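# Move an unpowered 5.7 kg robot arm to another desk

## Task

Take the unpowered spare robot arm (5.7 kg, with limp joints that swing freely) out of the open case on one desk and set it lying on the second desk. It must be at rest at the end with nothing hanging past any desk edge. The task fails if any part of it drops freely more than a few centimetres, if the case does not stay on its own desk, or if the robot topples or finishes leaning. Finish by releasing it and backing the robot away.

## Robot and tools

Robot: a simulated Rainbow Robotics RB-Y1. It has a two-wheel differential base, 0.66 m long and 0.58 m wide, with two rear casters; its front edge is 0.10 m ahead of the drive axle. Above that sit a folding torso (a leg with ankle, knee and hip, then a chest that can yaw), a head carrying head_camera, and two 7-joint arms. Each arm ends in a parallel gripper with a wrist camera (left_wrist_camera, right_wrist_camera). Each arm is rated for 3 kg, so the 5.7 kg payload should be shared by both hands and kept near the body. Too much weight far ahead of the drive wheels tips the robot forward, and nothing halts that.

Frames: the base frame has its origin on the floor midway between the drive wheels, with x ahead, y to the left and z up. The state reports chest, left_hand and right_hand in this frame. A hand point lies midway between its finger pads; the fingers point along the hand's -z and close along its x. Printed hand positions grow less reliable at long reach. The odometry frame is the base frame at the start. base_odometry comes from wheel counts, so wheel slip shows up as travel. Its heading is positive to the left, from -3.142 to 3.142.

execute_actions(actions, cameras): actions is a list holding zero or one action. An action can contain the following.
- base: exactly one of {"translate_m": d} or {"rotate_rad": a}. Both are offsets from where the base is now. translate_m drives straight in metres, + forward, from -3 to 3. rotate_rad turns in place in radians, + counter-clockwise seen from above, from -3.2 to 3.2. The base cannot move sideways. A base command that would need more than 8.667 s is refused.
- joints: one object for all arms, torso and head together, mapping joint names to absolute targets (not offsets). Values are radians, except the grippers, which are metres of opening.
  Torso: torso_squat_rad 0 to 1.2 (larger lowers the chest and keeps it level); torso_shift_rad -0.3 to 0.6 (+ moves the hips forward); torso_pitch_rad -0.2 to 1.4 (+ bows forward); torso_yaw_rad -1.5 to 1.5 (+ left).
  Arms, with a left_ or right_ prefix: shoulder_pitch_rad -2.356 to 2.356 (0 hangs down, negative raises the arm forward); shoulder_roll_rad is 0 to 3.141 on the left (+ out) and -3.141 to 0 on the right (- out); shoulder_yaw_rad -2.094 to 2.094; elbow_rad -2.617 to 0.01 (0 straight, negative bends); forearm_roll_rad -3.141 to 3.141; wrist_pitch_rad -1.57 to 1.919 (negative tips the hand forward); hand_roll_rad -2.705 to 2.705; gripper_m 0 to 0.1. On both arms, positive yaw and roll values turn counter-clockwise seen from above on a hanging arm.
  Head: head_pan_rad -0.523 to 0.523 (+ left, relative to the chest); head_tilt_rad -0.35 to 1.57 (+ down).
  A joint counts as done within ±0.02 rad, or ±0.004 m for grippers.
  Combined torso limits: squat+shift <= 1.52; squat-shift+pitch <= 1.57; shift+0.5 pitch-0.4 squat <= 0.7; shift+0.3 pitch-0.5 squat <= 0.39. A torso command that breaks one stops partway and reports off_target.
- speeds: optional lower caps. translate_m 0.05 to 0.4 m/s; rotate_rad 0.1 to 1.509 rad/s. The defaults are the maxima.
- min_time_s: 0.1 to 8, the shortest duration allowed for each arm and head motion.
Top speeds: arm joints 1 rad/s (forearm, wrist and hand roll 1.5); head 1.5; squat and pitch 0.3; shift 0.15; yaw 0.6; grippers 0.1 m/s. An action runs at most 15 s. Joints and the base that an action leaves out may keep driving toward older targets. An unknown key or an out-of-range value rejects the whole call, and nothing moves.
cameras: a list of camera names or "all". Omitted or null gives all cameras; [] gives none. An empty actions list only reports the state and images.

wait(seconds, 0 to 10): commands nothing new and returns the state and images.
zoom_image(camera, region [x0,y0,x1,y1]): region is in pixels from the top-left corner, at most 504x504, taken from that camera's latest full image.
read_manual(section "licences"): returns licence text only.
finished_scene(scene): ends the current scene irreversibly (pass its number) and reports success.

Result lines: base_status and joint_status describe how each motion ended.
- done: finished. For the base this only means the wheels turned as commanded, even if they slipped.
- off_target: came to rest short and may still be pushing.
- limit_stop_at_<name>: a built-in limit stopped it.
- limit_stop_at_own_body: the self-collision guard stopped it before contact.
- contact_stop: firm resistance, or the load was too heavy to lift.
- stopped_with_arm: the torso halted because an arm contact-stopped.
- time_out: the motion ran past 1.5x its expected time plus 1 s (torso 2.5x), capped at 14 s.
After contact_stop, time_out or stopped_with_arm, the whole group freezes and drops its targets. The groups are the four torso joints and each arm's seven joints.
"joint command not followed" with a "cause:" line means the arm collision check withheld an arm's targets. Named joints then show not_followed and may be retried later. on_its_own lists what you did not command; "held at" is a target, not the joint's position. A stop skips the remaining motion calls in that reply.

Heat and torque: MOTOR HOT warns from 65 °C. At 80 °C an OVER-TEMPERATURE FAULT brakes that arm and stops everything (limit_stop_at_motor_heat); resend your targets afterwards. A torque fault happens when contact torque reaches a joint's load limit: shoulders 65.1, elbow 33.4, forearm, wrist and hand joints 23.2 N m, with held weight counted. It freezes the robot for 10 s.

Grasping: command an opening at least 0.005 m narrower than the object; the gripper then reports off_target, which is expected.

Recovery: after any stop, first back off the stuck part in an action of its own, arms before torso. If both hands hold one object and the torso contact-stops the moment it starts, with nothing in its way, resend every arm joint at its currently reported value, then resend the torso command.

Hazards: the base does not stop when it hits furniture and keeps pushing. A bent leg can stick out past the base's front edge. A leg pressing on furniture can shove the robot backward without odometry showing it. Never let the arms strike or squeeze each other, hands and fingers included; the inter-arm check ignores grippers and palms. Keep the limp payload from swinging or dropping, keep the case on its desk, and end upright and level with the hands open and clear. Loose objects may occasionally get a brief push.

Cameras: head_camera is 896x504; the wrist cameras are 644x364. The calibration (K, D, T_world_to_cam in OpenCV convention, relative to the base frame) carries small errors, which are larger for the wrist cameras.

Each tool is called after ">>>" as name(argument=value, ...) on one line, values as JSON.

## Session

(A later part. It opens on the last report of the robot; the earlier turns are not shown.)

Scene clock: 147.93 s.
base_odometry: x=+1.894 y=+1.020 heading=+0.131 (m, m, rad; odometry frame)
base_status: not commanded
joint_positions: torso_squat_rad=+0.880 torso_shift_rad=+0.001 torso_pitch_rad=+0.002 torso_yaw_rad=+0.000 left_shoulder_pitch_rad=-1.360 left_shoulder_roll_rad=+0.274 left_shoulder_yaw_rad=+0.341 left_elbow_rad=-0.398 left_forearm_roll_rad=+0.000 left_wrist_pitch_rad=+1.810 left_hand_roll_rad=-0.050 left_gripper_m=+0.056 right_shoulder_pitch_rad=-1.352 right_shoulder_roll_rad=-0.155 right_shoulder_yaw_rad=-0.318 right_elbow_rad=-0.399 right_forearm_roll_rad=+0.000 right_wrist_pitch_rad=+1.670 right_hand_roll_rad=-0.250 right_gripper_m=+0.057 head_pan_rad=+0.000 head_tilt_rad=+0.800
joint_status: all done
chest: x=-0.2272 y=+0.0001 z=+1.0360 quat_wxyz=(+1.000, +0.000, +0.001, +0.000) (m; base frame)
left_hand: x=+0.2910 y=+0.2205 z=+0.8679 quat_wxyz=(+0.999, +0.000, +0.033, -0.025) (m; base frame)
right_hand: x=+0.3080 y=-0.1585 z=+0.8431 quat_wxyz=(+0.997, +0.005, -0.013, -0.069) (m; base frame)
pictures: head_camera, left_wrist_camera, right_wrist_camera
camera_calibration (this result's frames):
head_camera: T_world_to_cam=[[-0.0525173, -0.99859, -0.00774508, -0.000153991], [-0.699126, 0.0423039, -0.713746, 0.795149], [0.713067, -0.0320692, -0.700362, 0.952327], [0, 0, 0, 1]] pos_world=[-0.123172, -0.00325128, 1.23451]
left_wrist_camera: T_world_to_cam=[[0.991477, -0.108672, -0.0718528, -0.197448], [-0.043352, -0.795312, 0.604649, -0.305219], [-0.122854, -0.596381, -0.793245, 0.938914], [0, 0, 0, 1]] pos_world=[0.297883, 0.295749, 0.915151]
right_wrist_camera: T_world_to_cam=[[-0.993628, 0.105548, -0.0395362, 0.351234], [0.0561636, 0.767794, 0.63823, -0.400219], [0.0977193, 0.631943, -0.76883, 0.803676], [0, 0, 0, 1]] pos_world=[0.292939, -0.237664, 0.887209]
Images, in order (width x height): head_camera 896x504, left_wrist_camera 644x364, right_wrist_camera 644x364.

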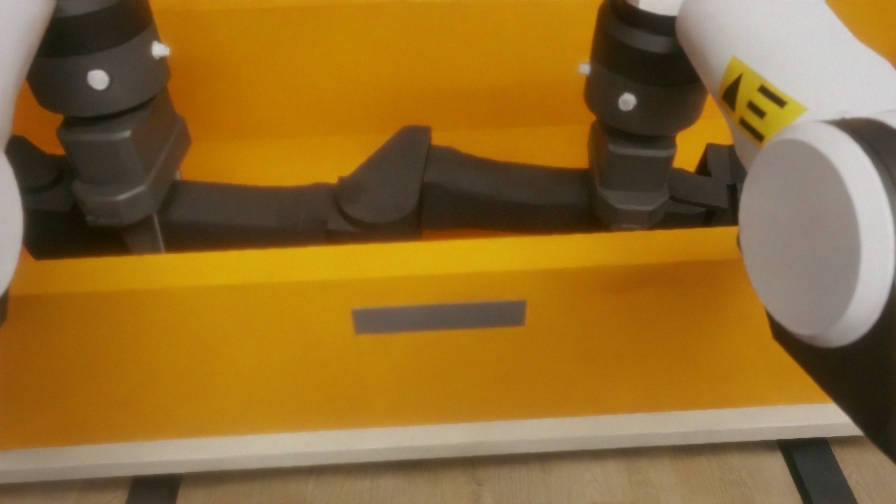

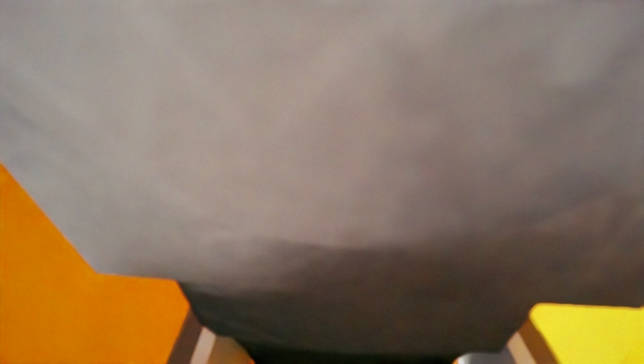

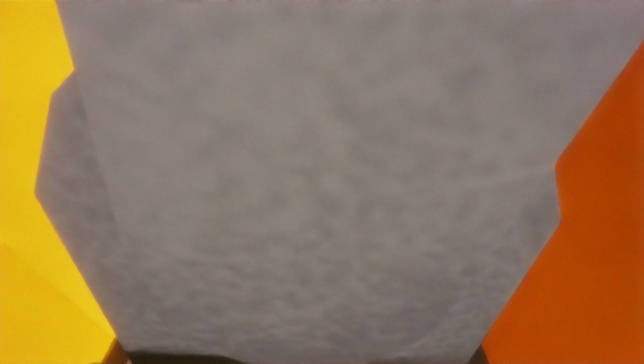

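Holding. Lift in small steps so the wrist droops gently.

>>> execute_actions(actions=[{"joints":{"torso_squat_rad":0.81,"head_pan_rad":-0.4}}], cameras=[])

>>> execute_actions(actions=[{"joints":{"torso_squat_rad":0.74}}], cameras=[])

>>> execute_actions(actions=[{"joints":{"torso_squat_rad":0.66}}], cameras=["head_camera"])

>>> execute_actions(actions=[{"joints":{"torso_squat_rad":0.57}}], cameras=[])

>>> execute_actions(actions=[{"joints":{"torso_squat_rad":0.0}}], cameras=["head_camera"])

Scene clock: 156.10 s.
base_odometry: x=+1.894 y=+1.020 heading=+0.131 (m, m, rad; odometry frame)
base_status: not commanded
joint_positions: torso_squat_rad=+0.810 torso_shift_rad=+0.001 torso_pitch_rad=+0.002 torso_yaw_rad=+0.000 left_shoulder_pitch_rad=-1.360 left_shoulder_roll_rad=+0.273 left_shoulder_yaw_rad=+0.341 left_elbow_rad=-0.398 left_forearm_roll_rad=+0.000 left_wrist_pitch_rad=+1.810 left_hand_roll_rad=-0.050 left_gripper_m=+0.056 right_shoulder_pitch_rad=-1.351 right_shoulder_roll_rad=-0.154 right_shoulder_yaw_rad=-0.318 right_elbow_rad=-0.399 right_forearm_roll_rad=+0.000 right_wrist_pitch_rad=+1.670 right_hand_roll_rad=-0.250 right_gripper_m=+0.057 head_pan_rad=-0.400 head_tilt_rad=+0.800
joint_status: all done
chest: x=-0.2271 y=+0.0001 z=+1.0726 quat_wxyz=(+1.000, +0.000, +0.001, +0.000) (m; base frame)
left_hand: x=+0.2910 y=+0.2205 z=+0.9044 quat_wxyz=(+0.999, +0.000, +0.034, -0.025) (m; base frame)
right_hand: x=+0.3079 y=-0.1585 z=+0.8794 quat_wxyz=(+0.997, +0.005, -0.013, -0.069) (m; base frame)
pictures: none
No camera images: the call's "cameras" was empty. Leave "cameras" out to get every camera's image.

Scene clock: 157.07 s.
base_odometry: x=+1.894 y=+1.020 heading=+0.131 (m, m, rad; odometry frame)
base_status: not commanded
joint_positions: torso_squat_rad=+0.740 torso_shift_rad=+0.001 torso_pitch_rad=+0.002 torso_yaw_rad=+0.000 left_shoulder_pitch_rad=-1.360 left_shoulder_roll_rad=+0.273 left_shoulder_yaw_rad=+0.341 left_elbow_rad=-0.398 left_forearm_roll_rad=+0.000 left_wrist_pitch_rad=+1.810 left_hand_roll_rad=-0.050 left_gripper_m=+0.056 right_shoulder_pitch_rad=-1.351 right_shoulder_roll_rad=-0.154 right_shoulder_yaw_rad=-0.318 right_elbow_rad=-0.398 right_forearm_roll_rad=+0.000 right_wrist_pitch_rad=+1.670 right_hand_roll_rad=-0.250 right_gripper_m=+0.057 head_pan_rad=-0.400 head_tilt_rad=+0.800
joint_status: all done
chest: x=-0.2271 y=+0.0001 z=+1.1069 quat_wxyz=(+1.000, +0.000, +0.001, +0.000) (m; base frame)
left_hand: x=+0.2911 y=+0.2205 z=+0.9387 quat_wxyz=(+0.999, +0.000, +0.034, -0.025) (m; base frame)
right_hand: x=+0.3078 y=-0.1585 z=+0.9135 quat_wxyz=(+0.997, +0.005, -0.013, -0.069) (m; base frame)
pictures: none
No camera images: the call's "cameras" was empty. Leave "cameras" out to get every camera's image.

Scene clock: 158.07 s.
base_odometry: x=+1.894 y=+1.020 heading=+0.131 (m, m, rad; odometry frame)
base_status: not commanded
joint_positions: torso_squat_rad=+0.660 torso_shift_rad=+0.001 torso_pitch_rad=+0.002 torso_yaw_rad=+0.000 left_shoulder_pitch_rad=-1.360 left_shoulder_roll_rad=+0.273 left_shoulder_yaw_rad=+0.341 left_elbow_rad=-0.398 left_forearm_roll_rad=+0.000 left_wrist_pitch_rad=+1.810 left_hand_roll_rad=-0.050 left_gripper_m=+0.056 right_shoulder_pitch_rad=-1.351 right_shoulder_roll_rad=-0.154 right_shoulder_yaw_rad=-0.318 right_elbow_rad=-0.398 right_forearm_roll_rad=+0.000 right_wrist_pitch_rad=+1.670 right_hand_roll_rad=-0.250 right_gripper_m=+0.057 head_pan_rad=-0.400 head_tilt_rad=+0.800
joint_status: all done
chest: x=-0.2270 y=+0.0001 z=+1.1430 quat_wxyz=(+1.000, +0.000, +0.001, +0.000) (m; base frame)
left_hand: x=+0.2911 y=+0.2205 z=+0.9747 quat_wxyz=(+0.999, +0.000, +0.034, -0.025) (m; base frame)
right_hand: x=+0.3079 y=-0.1584 z=+0.9495 quat_wxyz=(+0.997, +0.005, -0.013, -0.069) (m; base frame)
pictures: head_camera
camera_calibration (this result's frames):
head_camera: T_world_to_cam=[[-0.437179, -0.899347, -0.00700226, -0.0790044], [-0.627744, 0.310708, -0.713721, 0.886205], [0.644059, -0.307628, -0.700395, 1.01305], [0, 0, 0, 1]] pos_world=[-0.130695, -0.0347593, 1.34149]
Images, in order (width x height): head_camera 896x504.

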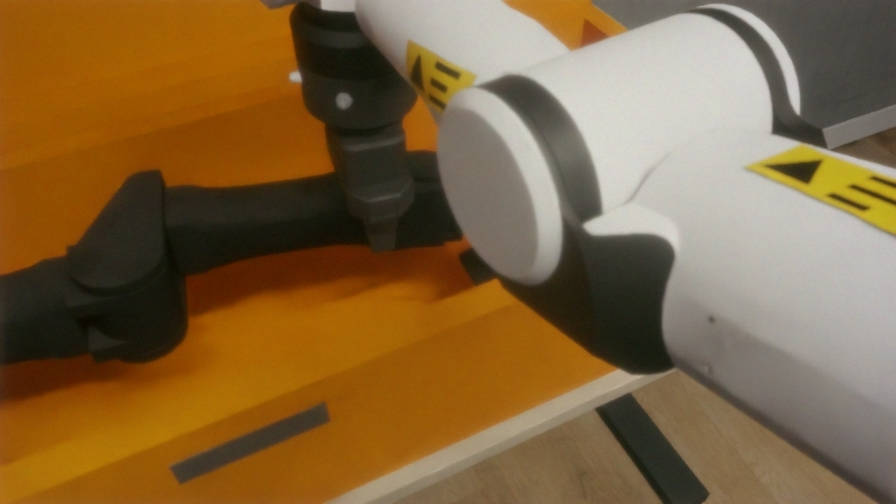

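Scene clock: 159.13 s.
base_odometry: x=+1.894 y=+1.020 heading=+0.131 (m, m, rad; odometry frame)
base_status: not commanded
joint_positions: torso_squat_rad=+0.570 torso_shift_rad=+0.001 torso_pitch_rad=+0.002 torso_yaw_rad=+0.000 left_shoulder_pitch_rad=-1.360 left_shoulder_roll_rad=+0.273 left_shoulder_yaw_rad=+0.341 left_elbow_rad=-0.398 left_forearm_roll_rad=+0.000 left_wrist_pitch_rad=+1.810 left_hand_roll_rad=-0.050 left_gripper_m=+0.056 right_shoulder_pitch_rad=-1.351 right_shoulder_roll_rad=-0.154 right_shoulder_yaw_rad=-0.318 right_elbow_rad=-0.398 right_forearm_roll_rad=+0.000 right_wrist_pitch_rad=+1.670 right_hand_roll_rad=-0.250 right_gripper_m=+0.057 head_pan_rad=-0.400 head_tilt_rad=+0.800
joint_status: all done
chest: x=-0.2269 y=+0.0001 z=+1.1793 quat_wxyz=(+1.000, +0.000, +0.001, +0.000) (m; base frame)
left_hand: x=+0.2911 y=+0.2205 z=+1.0110 quat_wxyz=(+0.999, +0.000, +0.034, -0.025) (m; base frame)
right_hand: x=+0.3078 y=-0.1584 z=+0.9856 quat_wxyz=(+0.998, +0.005, -0.012, -0.069) (m; base frame)
pictures: none
No camera images: the call's "cameras" was empty. Leave "cameras" out to get every camera's image.

Scene clock: 161.80 s.
base_odometry: x=+1.894 y=+1.020 heading=+0.131 (m, m, rad; odometry frame)
base_status: not commanded
joint_positions: torso_squat_rad=+0.000 torso_shift_rad=+0.001 torso_pitch_rad=+0.002 torso_yaw_rad=+0.000 left_shoulder_pitch_rad=-1.360 left_shoulder_roll_rad=+0.273 left_shoulder_yaw_rad=+0.341 left_elbow_rad=-0.398 left_forearm_roll_rad=+0.000 left_wrist_pitch_rad=+1.810 left_hand_roll_rad=-0.050 left_gripper_m=+0.056 right_shoulder_pitch_rad=-1.351 right_shoulder_roll_rad=-0.154 right_shoulder_yaw_rad=-0.318 right_elbow_rad=-0.398 right_forearm_roll_rad=+0.000 right_wrist_pitch_rad=+1.670 right_hand_roll_rad=-0.250 right_gripper_m=+0.057 head_pan_rad=-0.400 head_tilt_rad=+0.800
joint_status: all done
chest: x=-0.2267 y=+0.0001 z=+1.2899 quat_wxyz=(+1.000, +0.000, +0.001, +0.000) (m; base frame)
left_hand: x=+0.2913 y=+0.2206 z=+1.1214 quat_wxyz=(+0.999, +0.000, +0.034, -0.025) (m; base frame)
right_hand: x=+0.3079 y=-0.1584 z=+1.0960 quat_wxyz=(+0.998, +0.005, -0.012, -0.069) (m; base frame)
pictures: head_camera
camera_calibration (this result's frames):
head_camera: T_world_to_cam=[[-0.437195, -0.899341, -0.0068641, -0.0779915], [-0.627965, 0.310718, -0.713523, 0.990963], [0.643833, -0.307638, -0.700599, 1.11601], [0, 0, 0, 1]] pos_world=[-0.13033, -0.0347238, 1.48841]
Images, in order (width x height): head_camera 896x504.

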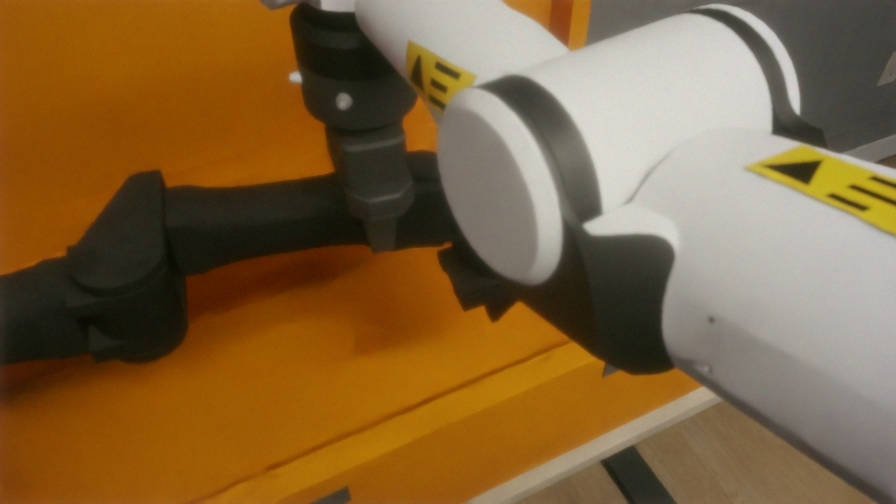

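>>> execute_actions(actions=[{"min_time_s":2,"joints":{"left_shoulder_pitch_rad":-1.476,"left_shoulder_roll_rad":0.315,"left_shoulder_yaw_rad":0.347,"left_wrist_pitch_rad":1.918,"right_shoulder_pitch_rad":-1.467,"right_shoulder_roll_rad":-0.195,"right_shoulder_yaw_rad":-0.324,"right_wrist_pitch_rad":1.778,"torso_pitch_rad":-0.04}}], cameras=[])

>>> execute_actions(actions=[{"base":{"translate_m":-0.6},"speeds":{"translate_m":0.15},"joints":{"head_pan_rad":0.3}}], cameras=["head_camera"])

>>> execute_actions(actions=[{"base":{"rotate_rad":-3.0},"speeds":{"rotate_rad":0.5},"joints":{"head_pan_rad":0,"head_tilt_rad":0.3}}], cameras=["head_camera"])

Scene clock: 176.20 s.
base_odometry: x=+1.894 y=+1.020 heading=+0.131 (m, m, rad; odometry frame)
base_status: not commanded
joint_positions: torso_squat_rad=+0.000 torso_shift_rad=+0.001 torso_pitch_rad=-0.038 torso_yaw_rad=+0.000 left_shoulder_pitch_rad=-1.473 left_shoulder_roll_rad=+0.313 left_shoulder_yaw_rad=+0.347 left_elbow_rad=-0.398 left_forearm_roll_rad=+0.000 left_wrist_pitch_rad=+1.918 left_hand_roll_rad=-0.050 left_gripper_m=+0.056 right_shoulder_pitch_rad=-1.464 right_shoulder_roll_rad=-0.192 right_shoulder_yaw_rad=-0.324 right_elbow_rad=-0.398 right_forearm_roll_rad=-0.001 right_wrist_pitch_rad=+1.778 right_hand_roll_rad=-0.250 right_gripper_m=+0.057 head_pan_rad=-0.400 head_tilt_rad=+0.800
joint_status: all done
chest: x=-0.2393 y=+0.0001 z=+1.2897 quat_wxyz=(+1.000, +0.000, -0.019, +0.000) (m; base frame)
left_hand: x=+0.2838 y=+0.2199 z=+1.2060 quat_wxyz=(+1.000, +0.000, +0.007, -0.025) (m; base frame)
right_hand: x=+0.3040 y=-0.1601 z=+1.1806 quat_wxyz=(+0.997, +0.001, -0.038, -0.068) (m; base frame)
pictures: none
No camera images: the call's "cameras" was empty. Leave "cameras" out to get every camera's image.

Scene clock: 181.20 s.
base_odometry: x=+1.299 y=+0.941 heading=+0.132 (m, m, rad; odometry frame)
base_status: done
joint_positions: torso_squat_rad=+0.000 torso_shift_rad=+0.001 torso_pitch_rad=-0.038 torso_yaw_rad=+0.000 left_shoulder_pitch_rad=-1.473 left_shoulder_roll_rad=+0.313 left_shoulder_yaw_rad=+0.347 left_elbow_rad=-0.398 left_forearm_roll_rad=+0.000 left_wrist_pitch_rad=+1.918 left_hand_roll_rad=-0.050 left_gripper_m=+0.056 right_shoulder_pitch_rad=-1.464 right_shoulder_roll_rad=-0.192 right_shoulder_yaw_rad=-0.324 right_elbow_rad=-0.398 right_forearm_roll_rad=-0.001 right_wrist_pitch_rad=+1.778 right_hand_roll_rad=-0.250 right_gripper_m=+0.057 head_pan_rad=+0.300 head_tilt_rad=+0.800
joint_status: all done
chest: x=-0.2392 y=+0.0001 z=+1.2897 quat_wxyz=(+1.000, +0.000, -0.019, +0.000) (m; base frame)
left_hand: x=+0.2839 y=+0.2199 z=+1.2061 quat_wxyz=(+1.000, +0.000, +0.007, -0.025) (m; base frame)
right_hand: x=+0.3041 y=-0.1600 z=+1.1807 quat_wxyz=(+0.997, +0.001, -0.038, -0.068) (m; base frame)
pictures: head_camera
camera_calibration (this result's frames):
head_camera: T_world_to_cam=[[0.245054, -0.969508, 0.00153485, 0.0539176], [-0.651397, -0.16582, -0.740395, 1.0132], [0.718074, 0.180437, -0.67217, 1.10394], [0, 0, 0, 1]] pos_world=[-0.145926, 0.0210911, 1.49212]
Images, in order (width x height): head_camera 896x504.

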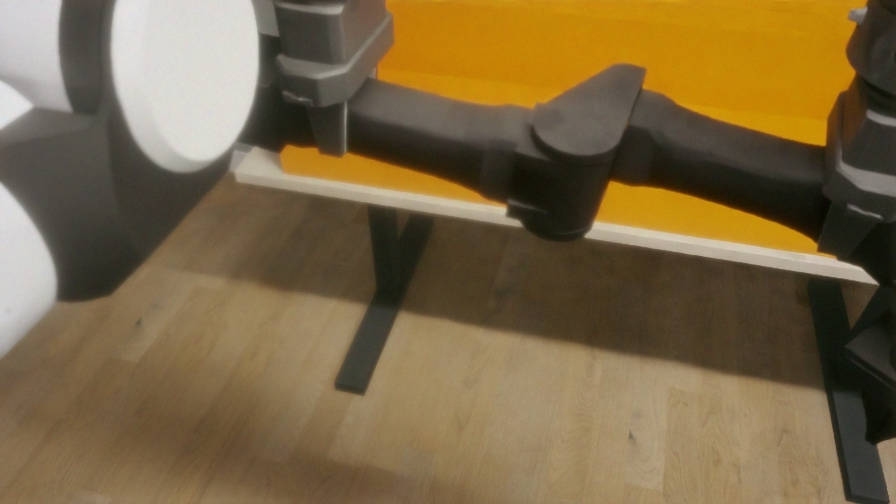

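Scene clock: 188.53 s.
base_odometry: x=+1.299 y=+0.941 heading=-2.867 (m, m, rad; odometry frame)
base_status: done
joint_positions: torso_squat_rad=+0.000 torso_shift_rad=+0.001 torso_pitch_rad=-0.038 torso_yaw_rad=+0.000 left_shoulder_pitch_rad=-1.473 left_shoulder_roll_rad=+0.313 left_shoulder_yaw_rad=+0.347 left_elbow_rad=-0.398 left_forearm_roll_rad=+0.000 left_wrist_pitch_rad=+1.918 left_hand_roll_rad=-0.050 left_gripper_m=+0.056 right_shoulder_pitch_rad=-1.464 right_shoulder_roll_rad=-0.193 right_shoulder_yaw_rad=-0.324 right_elbow_rad=-0.398 right_forearm_roll_rad=-0.001 right_wrist_pitch_rad=+1.778 right_hand_roll_rad=-0.250 right_gripper_m=+0.057 head_pan_rad=+0.000 head_tilt_rad=+0.300
joint_status: all done
chest: x=-0.2392 y=+0.0001 z=+1.2897 quat_wxyz=(+1.000, +0.000, -0.019, +0.000) (m; base frame)
left_hand: x=+0.2839 y=+0.2199 z=+1.2061 quat_wxyz=(+1.000, +0.000, +0.007, -0.025) (m; base frame)
right_hand: x=+0.3041 y=-0.1601 z=+1.1807 quat_wxyz=(+0.997, +0.001, -0.038, -0.068) (m; base frame)
pictures: head_camera
camera_calibration (this result's frames):
head_camera: T_world_to_cam=[[-0.0410853, -0.998589, -0.0336557, 0.0420204], [-0.232782, 0.0423238, -0.971608, 1.45195], [0.971661, -0.0320844, -0.234192, 0.508189], [0, 0, 0, 1]] pos_world=[-0.154075, -0.00318573, 1.53115]
Images, in order (width x height): head_camera 896x504.

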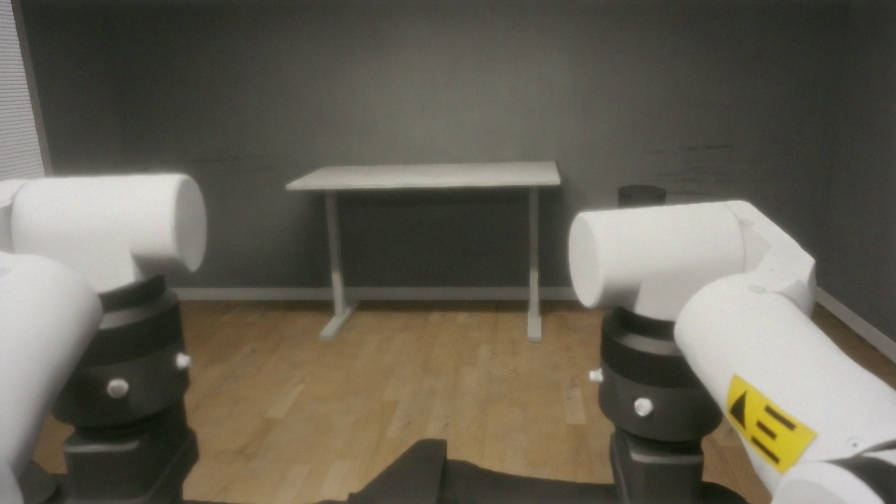

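>>> execute_actions(actions=[{"base":{"translate_m":2.9},"joints":{"head_tilt_rad":0.45}}], cameras=[])

>>> execute_actions(actions=[{"base":{"rotate_rad":-0.1},"speeds":{"rotate_rad":0.2}}], cameras=["head_camera"])

Scene clock: 203.80 s.
base_odometry: x=-1.493 y=+0.157 heading=-2.868 (m, m, rad; odometry frame)
base_status: done
joint_positions: torso_squat_rad=+0.000 torso_shift_rad=+0.001 torso_pitch_rad=-0.038 torso_yaw_rad=+0.000 left_shoulder_pitch_rad=-1.473 left_shoulder_roll_rad=+0.313 left_shoulder_yaw_rad=+0.347 left_elbow_rad=-0.398 left_forearm_roll_rad=+0.000 left_wrist_pitch_rad=+1.918 left_hand_roll_rad=-0.050 left_gripper_m=+0.056 right_shoulder_pitch_rad=-1.464 right_shoulder_roll_rad=-0.193 right_shoulder_yaw_rad=-0.324 right_elbow_rad=-0.398 right_forearm_roll_rad=-0.001 right_wrist_pitch_rad=+1.778 right_hand_roll_rad=-0.250 right_gripper_m=+0.057 head_pan_rad=+0.000 head_tilt_rad=+0.450
joint_status: all done
chest: x=-0.2391 y=+0.0001 z=+1.2897 quat_wxyz=(+1.000, +0.000, -0.019, +0.000) (m; base frame)
left_hand: x=+0.2840 y=+0.2199 z=+1.2060 quat_wxyz=(+1.000, +0.000, +0.007, -0.025) (m; base frame)
right_hand: x=+0.3042 y=-0.1601 z=+1.1807 quat_wxyz=(+0.997, +0.001, -0.038, -0.068) (m; base frame)
pictures: none
No camera images: the call's "cameras" was empty. Leave "cameras" out to get every camera's image.

Scene clock: 205.07 s.
base_odometry: x=-1.493 y=+0.156 heading=-2.967 (m, m, rad; odometry frame)
base_status: done
joint_positions: torso_squat_rad=+0.000 torso_shift_rad=+0.001 torso_pitch_rad=-0.038 torso_yaw_rad=+0.000 left_shoulder_pitch_rad=-1.473 left_shoulder_roll_rad=+0.313 left_shoulder_yaw_rad=+0.347 left_elbow_rad=-0.398 left_forearm_roll_rad=+0.000 left_wrist_pitch_rad=+1.918 left_hand_roll_rad=-0.050 left_gripper_m=+0.056 right_shoulder_pitch_rad=-1.464 right_shoulder_roll_rad=-0.193 right_shoulder_yaw_rad=-0.324 right_elbow_rad=-0.398 right_forearm_roll_rad=-0.001 right_wrist_pitch_rad=+1.778 right_hand_roll_rad=-0.250 right_gripper_m=+0.057 head_pan_rad=+0.000 head_tilt_rad=+0.450
joint_status: not commanded
chest: x=-0.2392 y=+0.0002 z=+1.2897 quat_wxyz=(+1.000, +0.000, -0.019, +0.000) (m; base frame)
left_hand: x=+0.2839 y=+0.2200 z=+1.2061 quat_wxyz=(+1.000, +0.000, +0.007, -0.025) (m; base frame)
right_hand: x=+0.3042 y=-0.1601 z=+1.1807 quat_wxyz=(+0.997, +0.001, -0.038, -0.068) (m; base frame)
pictures: head_camera
camera_calibration (this result's frames):
head_camera: T_world_to_cam=[[-0.0456355, -0.99859, -0.0271047, 0.0312603], [-0.375399, 0.0422873, -0.925898, 1.35177], [0.925739, -0.0320788, -0.376799, 0.710349], [0, 0, 0, 1]] pos_world=[-0.148719, -0.00315921, 1.52011]
Images, in order (width x height): head_camera 896x504.

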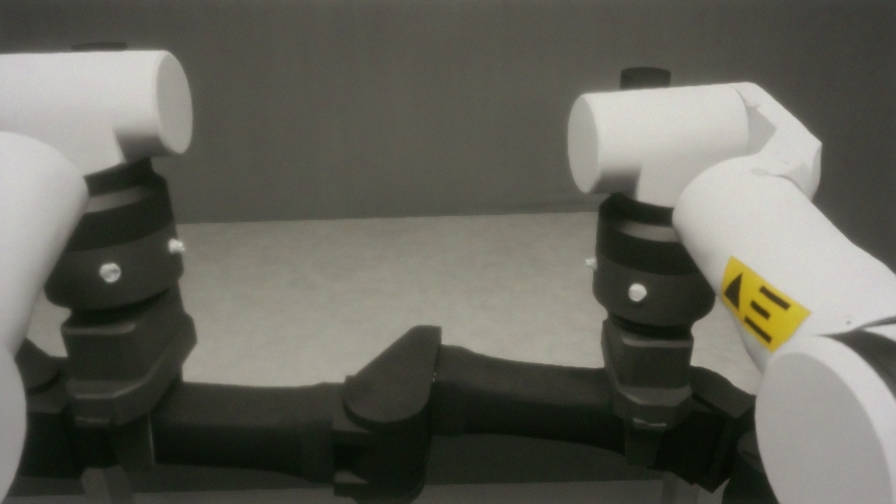

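>>> execute_actions(actions=[{"base":{"translate_m":0.25},"speeds":{"translate_m":0.15},"joints":{"head_tilt_rad":0.85,"head_pan_rad":-0.2}}], cameras=["head_camera"])

Scene clock: 215.20 s.
base_odometry: x=-1.740 y=+0.113 heading=-2.967 (m, m, rad; odometry frame)
base_status: done
joint_positions: torso_squat_rad=+0.000 torso_shift_rad=+0.001 torso_pitch_rad=-0.038 torso_yaw_rad=+0.000 left_shoulder_pitch_rad=-1.473 left_shoulder_roll_rad=+0.313 left_shoulder_yaw_rad=+0.347 left_elbow_rad=-0.398 left_forearm_roll_rad=+0.000 left_wrist_pitch_rad=+1.918 left_hand_roll_rad=-0.050 left_gripper_m=+0.056 right_shoulder_pitch_rad=-1.464 right_shoulder_roll_rad=-0.193 right_shoulder_yaw_rad=-0.324 right_elbow_rad=-0.398 right_forearm_roll_rad=-0.001 right_wrist_pitch_rad=+1.778 right_hand_roll_rad=-0.250 right_gripper_m=+0.057 head_pan_rad=-0.200 head_tilt_rad=+0.850
joint_status: all done
chest: x=-0.2392 y=+0.0001 z=+1.2897 quat_wxyz=(+1.000, +0.000, -0.019, +0.000) (m; base frame)
left_hand: x=+0.2839 y=+0.2199 z=+1.2062 quat_wxyz=(+1.000, +0.000, +0.007, -0.025) (m; base frame)
right_hand: x=+0.3042 y=-0.1600 z=+1.1808 quat_wxyz=(+0.997, +0.001, -0.038, -0.068) (m; base frame)
pictures: head_camera
camera_calibration (this result's frames):
head_camera: T_world_to_cam=[[-0.249726, -0.968205, -0.0147145, -0.0331122], [-0.683327, 0.186974, -0.705766, 0.954388], [0.686077, -0.166193, -0.708293, 1.1506], [0, 0, 0, 1]] pos_world=[-0.145506, -0.0192845, 1.48805]
Images, in order (width x height): head_camera 896x504.

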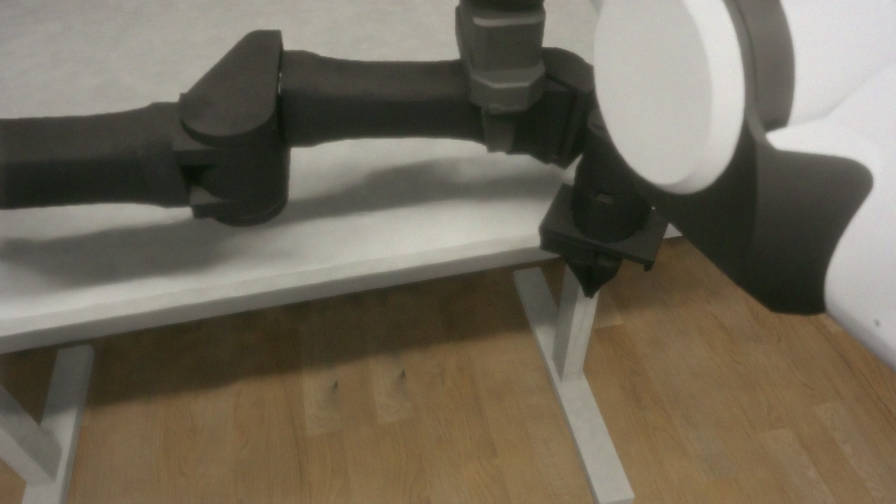

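>>> execute_actions(actions=[{"joints":{"torso_pitch_rad":-0.09}}], cameras=[])

>>> execute_actions(actions=[{"joints":{"torso_pitch_rad":-0.14}}], cameras=["head_camera"])

>>> execute_actions(actions=[{"base":{"translate_m":0.2},"speeds":{"translate_m":0.08}}], cameras=["head_camera"])

Scene clock: 225.97 s.
base_odometry: x=-1.740 y=+0.113 heading=-2.967 (m, m, rad; odometry frame)
base_status: not commanded
joint_positions: torso_squat_rad=+0.000 torso_shift_rad=+0.001 torso_pitch_rad=-0.088 torso_yaw_rad=+0.000 left_shoulder_pitch_rad=-1.473 left_shoulder_roll_rad=+0.313 left_shoulder_yaw_rad=+0.347 left_elbow_rad=-0.398 left_forearm_roll_rad=+0.000 left_wrist_pitch_rad=+1.918 left_hand_roll_rad=-0.050 left_gripper_m=+0.056 right_shoulder_pitch_rad=-1.464 right_shoulder_roll_rad=-0.193 right_shoulder_yaw_rad=-0.324 right_elbow_rad=-0.398 right_forearm_roll_rad=-0.001 right_wrist_pitch_rad=+1.778 right_hand_roll_rad=-0.250 right_gripper_m=+0.057 head_pan_rad=-0.200 head_tilt_rad=+0.850
joint_status: all done
chest: x=-0.2548 y=+0.0001 z=+1.2887 quat_wxyz=(+0.999, +0.000, -0.044, +0.000) (m; base frame)
left_hand: x=+0.2719 y=+0.2199 z=+1.2315 quat_wxyz=(+1.000, +0.001, -0.018, -0.025) (m; base frame)
right_hand: x=+0.2934 y=-0.1600 z=+1.2072 quat_wxyz=(+0.996, +0.003, -0.063, -0.068) (m; base frame)
pictures: none
No camera images: the call's "cameras" was empty. Leave "cameras" out to get every camera's image.

Scene clock: 226.83 s.
base_odometry: x=-1.740 y=+0.113 heading=-2.967 (m, m, rad; odometry frame)
base_status: not commanded
joint_positions: torso_squat_rad=+0.000 torso_shift_rad=+0.001 torso_pitch_rad=-0.138 torso_yaw_rad=+0.000 left_shoulder_pitch_rad=-1.473 left_shoulder_roll_rad=+0.313 left_shoulder_yaw_rad=+0.347 left_elbow_rad=-0.398 left_forearm_roll_rad=+0.000 left_wrist_pitch_rad=+1.918 left_hand_roll_rad=-0.050 left_gripper_m=+0.056 right_shoulder_pitch_rad=-1.464 right_shoulder_roll_rad=-0.193 right_shoulder_yaw_rad=-0.324 right_elbow_rad=-0.398 right_forearm_roll_rad=-0.001 right_wrist_pitch_rad=+1.778 right_hand_roll_rad=-0.250 right_gripper_m=+0.057 head_pan_rad=-0.200 head_tilt_rad=+0.850
joint_status: all done
chest: x=-0.2702 y=+0.0001 z=+1.2870 quat_wxyz=(+0.998, +0.000, -0.069, +0.000) (m; base frame)
left_hand: x=+0.2586 y=+0.2200 z=+1.2562 quat_wxyz=(+0.999, +0.001, -0.043, -0.025) (m; base frame)
right_hand: x=+0.2813 y=-0.1600 z=+1.2330 quat_wxyz=(+0.994, +0.005, -0.088, -0.068) (m; base frame)
pictures: head_camera
camera_calibration (this result's frames):
head_camera: T_world_to_cam=[[-0.246974, -0.968211, -0.03963, -0.00807979], [-0.609274, 0.186957, -0.770605, 1.03475], [0.753518, -0.166174, -0.63608, 1.0952], [0, 0, 0, 1]] pos_world=[-0.196802, -0.019283, 1.49369]
Images, in order (width x height): head_camera 896x504.

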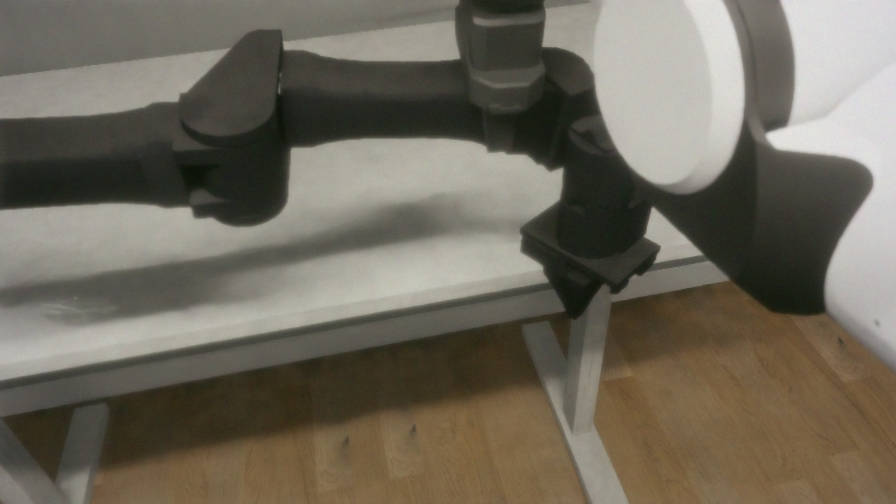

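Scene clock: 230.00 s.
base_odometry: x=-1.937 y=+0.078 heading=-2.967 (m, m, rad; odometry frame)
base_status: done
joint_positions: torso_squat_rad=+0.000 torso_shift_rad=+0.001 torso_pitch_rad=-0.138 torso_yaw_rad=+0.000 left_shoulder_pitch_rad=-1.473 left_shoulder_roll_rad=+0.313 left_shoulder_yaw_rad=+0.347 left_elbow_rad=-0.398 left_forearm_roll_rad=+0.000 left_wrist_pitch_rad=+1.918 left_hand_roll_rad=-0.050 left_gripper_m=+0.056 right_shoulder_pitch_rad=-1.464 right_shoulder_roll_rad=-0.193 right_shoulder_yaw_rad=-0.324 right_elbow_rad=-0.398 right_forearm_roll_rad=-0.001 right_wrist_pitch_rad=+1.778 right_hand_roll_rad=-0.250 right_gripper_m=+0.057 head_pan_rad=-0.200 head_tilt_rad=+0.850
joint_status: not commanded
chest: x=-0.2701 y=+0.0001 z=+1.2870 quat_wxyz=(+0.998, +0.000, -0.069, +0.000) (m; base frame)
left_hand: x=+0.2587 y=+0.2200 z=+1.2560 quat_wxyz=(+0.999, +0.001, -0.043, -0.025) (m; base frame)
right_hand: x=+0.2815 y=-0.1600 z=+1.2329 quat_wxyz=(+0.994, +0.005, -0.088, -0.068) (m; base frame)
pictures: head_camera
camera_calibration (this result's frames):
head_camera: T_world_to_cam=[[-0.246979, -0.968211, -0.0395942, -0.00809921], [-0.609387, 0.186957, -0.770516, 1.03468], [0.753425, -0.166173, -0.63619, 1.09523], [0, 0, 0, 1]] pos_world=[-0.196657, -0.0192832, 1.49369]
Images, in order (width x height): head_camera 896x504.

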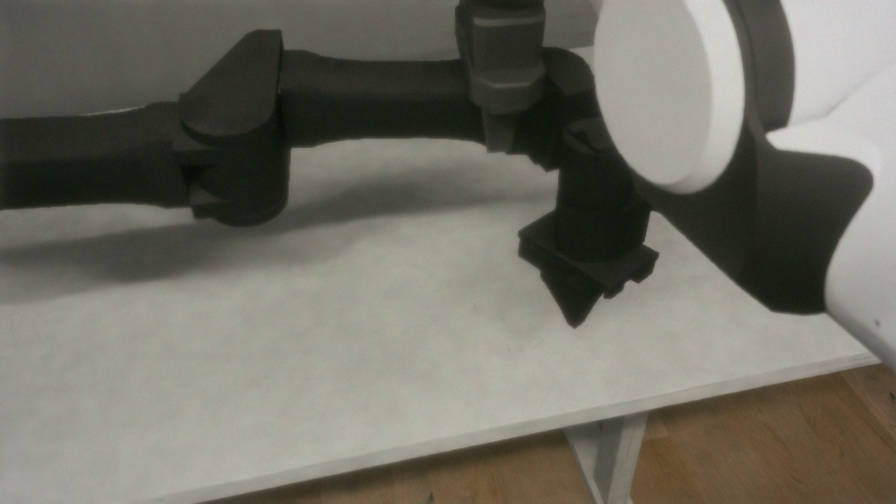

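>>> execute_actions(actions=[{"base":{"translate_m":0.2},"speeds":{"translate_m":0.1}}], cameras=[])

>>> execute_actions(actions=[{"joints":{"torso_pitch_rad":-0.07}}], cameras=[])

>>> execute_actions(actions=[{"joints":{"torso_pitch_rad":0.0,"head_tilt_rad":0.95}}], cameras=["head_camera"])

Scene clock: 242.33 s.
base_odometry: x=-2.134 y=+0.044 heading=-2.967 (m, m, rad; odometry frame)
base_status: done
joint_positions: torso_squat_rad=+0.000 torso_shift_rad=+0.001 torso_pitch_rad=-0.138 torso_yaw_rad=+0.000 left_shoulder_pitch_rad=-1.473 left_shoulder_roll_rad=+0.313 left_shoulder_yaw_rad=+0.347 left_elbow_rad=-0.398 left_forearm_roll_rad=+0.000 left_wrist_pitch_rad=+1.918 left_hand_roll_rad=-0.050 left_gripper_m=+0.056 right_shoulder_pitch_rad=-1.464 right_shoulder_roll_rad=-0.193 right_shoulder_yaw_rad=-0.324 right_elbow_rad=-0.398 right_forearm_roll_rad=-0.001 right_wrist_pitch_rad=+1.778 right_hand_roll_rad=-0.250 right_gripper_m=+0.057 head_pan_rad=-0.200 head_tilt_rad=+0.850
joint_status: not commanded
chest: x=-0.2700 y=+0.0001 z=+1.2870 quat_wxyz=(+0.998, +0.000, -0.069, +0.000) (m; base frame)
left_hand: x=+0.2588 y=+0.2200 z=+1.2560 quat_wxyz=(+0.999, +0.001, -0.043, -0.025) (m; base frame)
right_hand: x=+0.2816 y=-0.1600 z=+1.2328 quat_wxyz=(+0.994, +0.005, -0.088, -0.068) (m; base frame)
pictures: none
No camera images: the call's "cameras" was empty. Leave "cameras" out to get every camera's image.

Scene clock: 243.37 s.
base_odometry: x=-2.134 y=+0.044 heading=-2.967 (m, m, rad; odometry frame)
base_status: not commanded
joint_positions: torso_squat_rad=+0.000 torso_shift_rad=+0.001 torso_pitch_rad=-0.068 torso_yaw_rad=+0.000 left_shoulder_pitch_rad=-1.473 left_shoulder_roll_rad=+0.313 left_shoulder_yaw_rad=+0.347 left_elbow_rad=-0.398 left_forearm_roll_rad=+0.000 left_wrist_pitch_rad=+1.918 left_hand_roll_rad=-0.050 left_gripper_m=+0.056 right_shoulder_pitch_rad=-1.464 right_shoulder_roll_rad=-0.193 right_shoulder_yaw_rad=-0.324 right_elbow_rad=-0.398 right_forearm_roll_rad=-0.001 right_wrist_pitch_rad=+1.778 right_hand_roll_rad=-0.250 right_gripper_m=+0.057 head_pan_rad=-0.200 head_tilt_rad=+0.850
joint_status: all done
chest: x=-0.2485 y=+0.0001 z=+1.2892 quat_wxyz=(+0.999, +0.000, -0.034, +0.000) (m; base frame)
left_hand: x=+0.2769 y=+0.2200 z=+1.2213 quat_wxyz=(+1.000, +0.000, -0.008, -0.025) (m; base frame)
right_hand: x=+0.2979 y=-0.1600 z=+1.1967 quat_wxyz=(+0.996, +0.002, -0.053, -0.068) (m; base frame)
pictures: none
No camera images: the call's "cameras" was empty. Leave "cameras" out to get every camera's image.

Scene clock: 244.40 s.
base_odometry: x=-2.134 y=+0.044 heading=-2.967 (m, m, rad; odometry frame)
base_status: not commanded
joint_positions: torso_squat_rad=+0.000 torso_shift_rad=+0.001 torso_pitch_rad=+0.002 torso_yaw_rad=+0.000 left_shoulder_pitch_rad=-1.473 left_shoulder_roll_rad=+0.313 left_shoulder_yaw_rad=+0.347 left_elbow_rad=-0.398 left_forearm_roll_rad=+0.000 left_wrist_pitch_rad=+1.918 left_hand_roll_rad=-0.050 left_gripper_m=+0.056 right_shoulder_pitch_rad=-1.464 right_shoulder_roll_rad=-0.193 right_shoulder_yaw_rad=-0.324 right_elbow_rad=-0.398 right_forearm_roll_rad=-0.001 right_wrist_pitch_rad=+1.778 right_hand_roll_rad=-0.250 right_gripper_m=+0.057 head_pan_rad=-0.200 head_tilt_rad=+0.950
joint_status: all done
chest: x=-0.2268 y=+0.0001 z=+1.2899 quat_wxyz=(+1.000, +0.000, +0.001, +0.000) (m; base frame)
left_hand: x=+0.2926 y=+0.2200 z=+1.1855 quat_wxyz=(+0.999, -0.001, +0.027, -0.025) (m; base frame)
right_hand: x=+0.3118 y=-0.1600 z=+1.1594 quat_wxyz=(+0.998, +0.000, -0.019, -0.068) (m; base frame)
pictures: head_camera
camera_calibration (this result's frames):
head_camera: T_world_to_cam=[[-0.250352, -0.968155, 0.00059095, -0.0509511], [-0.773746, 0.199713, -0.601193, 0.793691], [0.581929, -0.150967, -0.799104, 1.25023], [0, 0, 0, 1]] pos_world=[-0.126187, -0.0190958, 1.47625]
Images, in order (width x height): head_camera 896x504.

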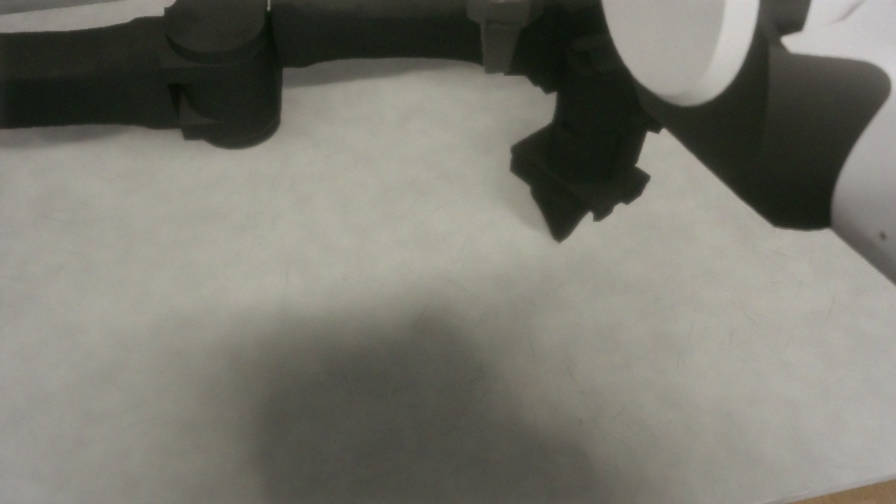

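>>> execute_actions(actions=[{"base":{"translate_m":0.05},"speeds":{"translate_m":0.05},"joints":{"torso_squat_rad":0.25,"head_tilt_rad":0.85}}], cameras=["head_camera"])

Scene clock: 253.57 s.
base_odometry: x=-2.183 y=+0.035 heading=-2.968 (m, m, rad; odometry frame)
base_status: done
joint_positions: torso_squat_rad=+0.250 torso_shift_rad=+0.000 torso_pitch_rad=+0.001 torso_yaw_rad=+0.000 left_shoulder_pitch_rad=-1.472 left_shoulder_roll_rad=+0.312 left_shoulder_yaw_rad=+0.347 left_elbow_rad=-0.398 left_forearm_roll_rad=+0.001 left_wrist_pitch_rad=+1.918 left_hand_roll_rad=-0.050 left_gripper_m=+0.055 right_shoulder_pitch_rad=-1.470 right_shoulder_roll_rad=-0.195 right_shoulder_yaw_rad=-0.324 right_elbow_rad=-0.402 right_forearm_roll_rad=-0.001 right_wrist_pitch_rad=+1.778 right_hand_roll_rad=-0.250 right_gripper_m=+0.059 head_pan_rad=-0.200 head_tilt_rad=+0.850
joint_status: all done
chest: x=-0.2275 y=+0.0003 z=+1.2682 quat_wxyz=(+1.000, +0.000, +0.000, +0.000) (m; base frame)
left_hand: x=+0.2917 y=+0.2198 z=+1.1639 quat_wxyz=(+0.999, -0.001, +0.027, -0.025) (m; base frame)
right_hand: x=+0.3134 y=-0.1597 z=+1.1429 quat_wxyz=(+0.997, +0.000, -0.024, -0.068) (m; base frame)
pictures: head_camera
camera_calibration (this result's frames):
head_camera: T_world_to_cam=[[-0.250116, -0.968205, -0.00464628, -0.04318], [-0.710158, 0.186713, -0.678832, 0.906879], [0.658116, -0.166487, -0.734278, 1.15397], [0, 0, 0, 1]] pos_world=[-0.126218, -0.0190115, 1.46275]
Images, in order (width x height): head_camera 896x504.

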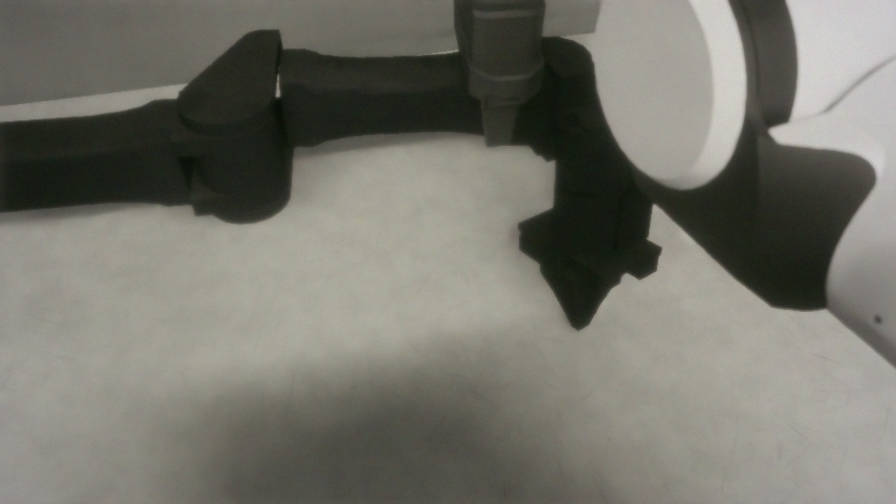

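Tip is strutting; drag sideways with yaw.

>>> execute_actions(actions=[{"joints":{"torso_yaw_rad":0.1}}], cameras=["head_camera"])

>>> execute_actions(actions=[{"joints":{"torso_yaw_rad":0.17,"torso_squat_rad":0.35}}], cameras=["head_camera"])

Scene clock: 259.60 s.
base_odometry: x=-2.183 y=+0.035 heading=-2.968 (m, m, rad; odometry frame)
base_status: not commanded
joint_positions: torso_squat_rad=+0.250 torso_shift_rad=+0.001 torso_pitch_rad=+0.001 torso_yaw_rad=+0.100 left_shoulder_pitch_rad=-1.472 left_shoulder_roll_rad=+0.312 left_shoulder_yaw_rad=+0.347 left_elbow_rad=-0.398 left_forearm_roll_rad=+0.001 left_wrist_pitch_rad=+1.918 left_hand_roll_rad=-0.050 left_gripper_m=+0.055 right_shoulder_pitch_rad=-1.466 right_shoulder_roll_rad=-0.193 right_shoulder_yaw_rad=-0.324 right_elbow_rad=-0.399 right_forearm_roll_rad=-0.001 right_wrist_pitch_rad=+1.778 right_hand_roll_rad=-0.250 right_gripper_m=+0.059 head_pan_rad=-0.200 head_tilt_rad=+0.850
joint_status: all done
chest: x=-0.2272 y=+0.0004 z=+1.2682 quat_wxyz=(+0.999, +0.000, +0.001, +0.050) (m; base frame)
left_hand: x=+0.2674 y=+0.2704 z=+1.1634 quat_wxyz=(+0.999, -0.002, +0.028, +0.024) (m; base frame)
right_hand: x=+0.3254 y=-0.1050 z=+1.1391 quat_wxyz=(+1.000, +0.001, -0.020, -0.018) (m; base frame)
pictures: head_camera
camera_calibration (this result's frames):
head_camera: T_world_to_cam=[[-0.152144, -0.988348, -0.00462463, -0.0208429], [-0.725824, 0.114905, -0.678215, 0.902832], [0.670844, -0.0998294, -0.734849, 1.15732], [0, 0, 0, 1]] pos_world=[-0.124256, -0.00880499, 1.46267]
Images, in order (width x height): head_camera 896x504.

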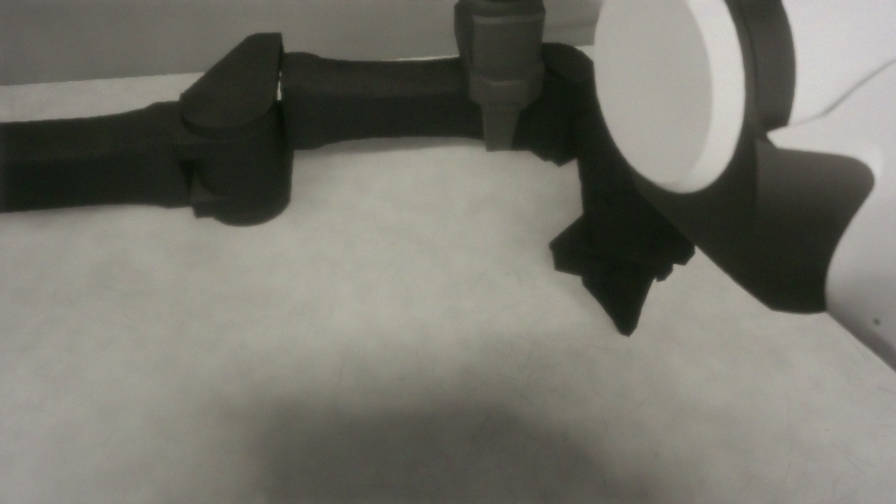

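Scene clock: 260.77 s.
base_odometry: x=-2.183 y=+0.035 heading=-2.968 (m, m, rad; odometry frame)
base_status: not commanded
joint_positions: torso_squat_rad=+0.350 torso_shift_rad=+0.001 torso_pitch_rad=+0.001 torso_yaw_rad=+0.170 left_shoulder_pitch_rad=-1.473 left_shoulder_roll_rad=+0.312 left_shoulder_yaw_rad=+0.347 left_elbow_rad=-0.398 left_forearm_roll_rad=+0.001 left_wrist_pitch_rad=+1.918 left_hand_roll_rad=-0.050 left_gripper_m=+0.055 right_shoulder_pitch_rad=-1.466 right_shoulder_roll_rad=-0.193 right_shoulder_yaw_rad=-0.324 right_elbow_rad=-0.399 right_forearm_roll_rad=-0.001 right_wrist_pitch_rad=+1.778 right_hand_roll_rad=-0.250 right_gripper_m=+0.059 head_pan_rad=-0.200 head_tilt_rad=+0.850
joint_status: all done
chest: x=-0.2271 y=+0.0003 z=+1.2475 quat_wxyz=(+0.996, +0.000, +0.001, +0.085) (m; base frame)
left_hand: x=+0.2474 y=+0.3043 z=+1.1428 quat_wxyz=(+0.998, -0.003, +0.028, +0.059) (m; base frame)
right_hand: x=+0.3316 y=-0.0663 z=+1.1185 quat_wxyz=(+1.000, +0.002, -0.020, +0.017) (m; base frame)
pictures: head_camera
camera_calibration (this result's frames):
head_camera: T_world_to_cam=[[-0.0826962, -0.996564, -0.00472573, -0.00506201], [-0.732163, 0.0639715, -0.678119, 0.887326], [0.676091, -0.0526179, -0.734937, 1.14339], [0, 0, 0, 1]] pos_world=[-0.123784, -0.00164571, 1.442]
Images, in order (width x height): head_camera 896x504.

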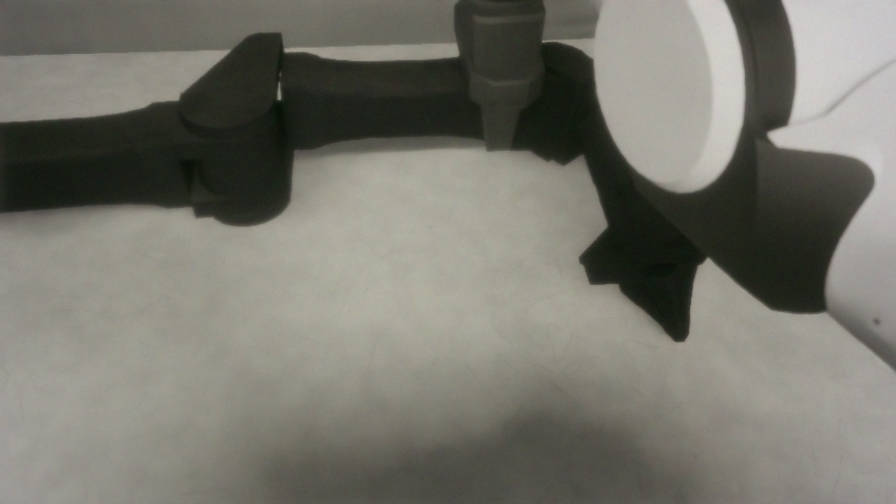

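Working. Continue down.

>>> execute_actions(actions=[{"joints":{"torso_yaw_rad":0.21,"torso_squat_rad":0.47}}], cameras=[])

>>> execute_actions(actions=[{"joints":{"torso_squat_rad":0.58,"head_pan_rad":0.35,"head_tilt_rad":0.95}}], cameras=["head_camera"])

Scene clock: 265.57 s.
base_odometry: x=-2.183 y=+0.035 heading=-2.968 (m, m, rad; odometry frame)
base_status: not commanded
joint_positions: torso_squat_rad=+0.470 torso_shift_rad=+0.001 torso_pitch_rad=+0.001 torso_yaw_rad=+0.210 left_shoulder_pitch_rad=-1.473 left_shoulder_roll_rad=+0.312 left_shoulder_yaw_rad=+0.347 left_elbow_rad=-0.398 left_forearm_roll_rad=+0.001 left_wrist_pitch_rad=+1.918 left_hand_roll_rad=-0.050 left_gripper_m=+0.055 right_shoulder_pitch_rad=-1.466 right_shoulder_roll_rad=-0.193 right_shoulder_yaw_rad=-0.324 right_elbow_rad=-0.399 right_forearm_roll_rad=-0.001 right_wrist_pitch_rad=+1.778 right_hand_roll_rad=-0.250 right_gripper_m=+0.059 head_pan_rad=-0.200 head_tilt_rad=+0.850
joint_status: all done
chest: x=-0.2271 y=+0.0003 z=+1.2141 quat_wxyz=(+0.994, +0.000, +0.001, +0.105) (m; base frame)
left_hand: x=+0.2349 y=+0.3229 z=+1.1094 quat_wxyz=(+0.996, -0.004, +0.028, +0.079) (m; base frame)
right_hand: x=+0.3337 y=-0.0439 z=+1.0849 quat_wxyz=(+0.999, +0.002, -0.020, +0.037) (m; base frame)
pictures: none
No camera images: the call's "cameras" was empty. Leave "cameras" out to get every camera's image.

Scene clock: 266.70 s.
base_odometry: x=-2.183 y=+0.035 heading=-2.968 (m, m, rad; odometry frame)
base_status: not commanded
joint_positions: torso_squat_rad=+0.580 torso_shift_rad=+0.001 torso_pitch_rad=+0.001 torso_yaw_rad=+0.210 left_shoulder_pitch_rad=-1.472 left_shoulder_roll_rad=+0.312 left_shoulder_yaw_rad=+0.347 left_elbow_rad=-0.398 left_forearm_roll_rad=+0.001 left_wrist_pitch_rad=+1.918 left_hand_roll_rad=-0.050 left_gripper_m=+0.055 right_shoulder_pitch_rad=-1.466 right_shoulder_roll_rad=-0.193 right_shoulder_yaw_rad=-0.324 right_elbow_rad=-0.400 right_forearm_roll_rad=-0.001 right_wrist_pitch_rad=+1.778 right_hand_roll_rad=-0.250 right_gripper_m=+0.059 head_pan_rad=+0.350 head_tilt_rad=+0.950
joint_status: all done
chest: x=-0.2273 y=+0.0003 z=+1.1755 quat_wxyz=(+0.994, +0.000, +0.001, +0.105) (m; base frame)
left_hand: x=+0.2347 y=+0.3230 z=+1.0708 quat_wxyz=(+0.996, -0.004, +0.028, +0.079) (m; base frame)
right_hand: x=+0.3338 y=-0.0438 z=+1.0469 quat_wxyz=(+0.999, +0.002, -0.021, +0.037) (m; base frame)
pictures: head_camera
camera_calibration (this result's frames):
head_camera: T_world_to_cam=[[0.485436, -0.874272, -0.000103112, 0.105231], [-0.698336, -0.387677, -0.601692, 0.742221], [0.526002, 0.292155, -0.798728, 1.14594], [0, 0, 0, 1]] pos_world=[-0.135532, 0.0449497, 1.3619]
Images, in order (width x height): head_camera 896x504.

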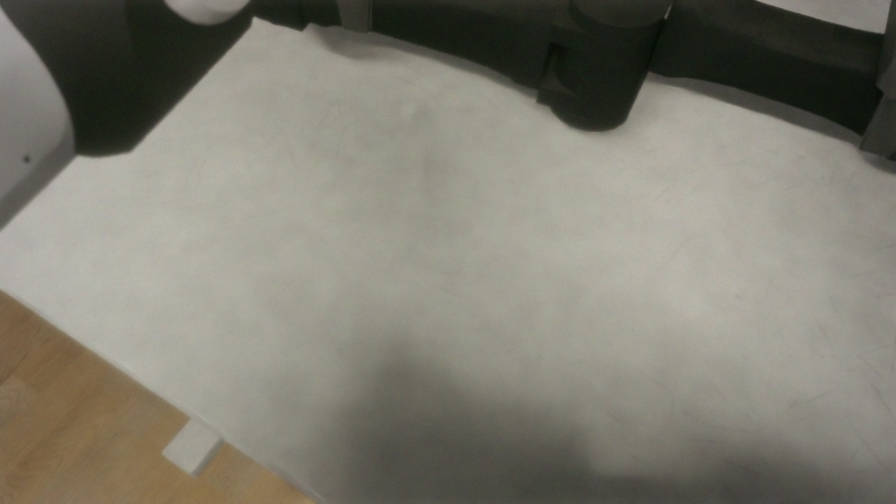

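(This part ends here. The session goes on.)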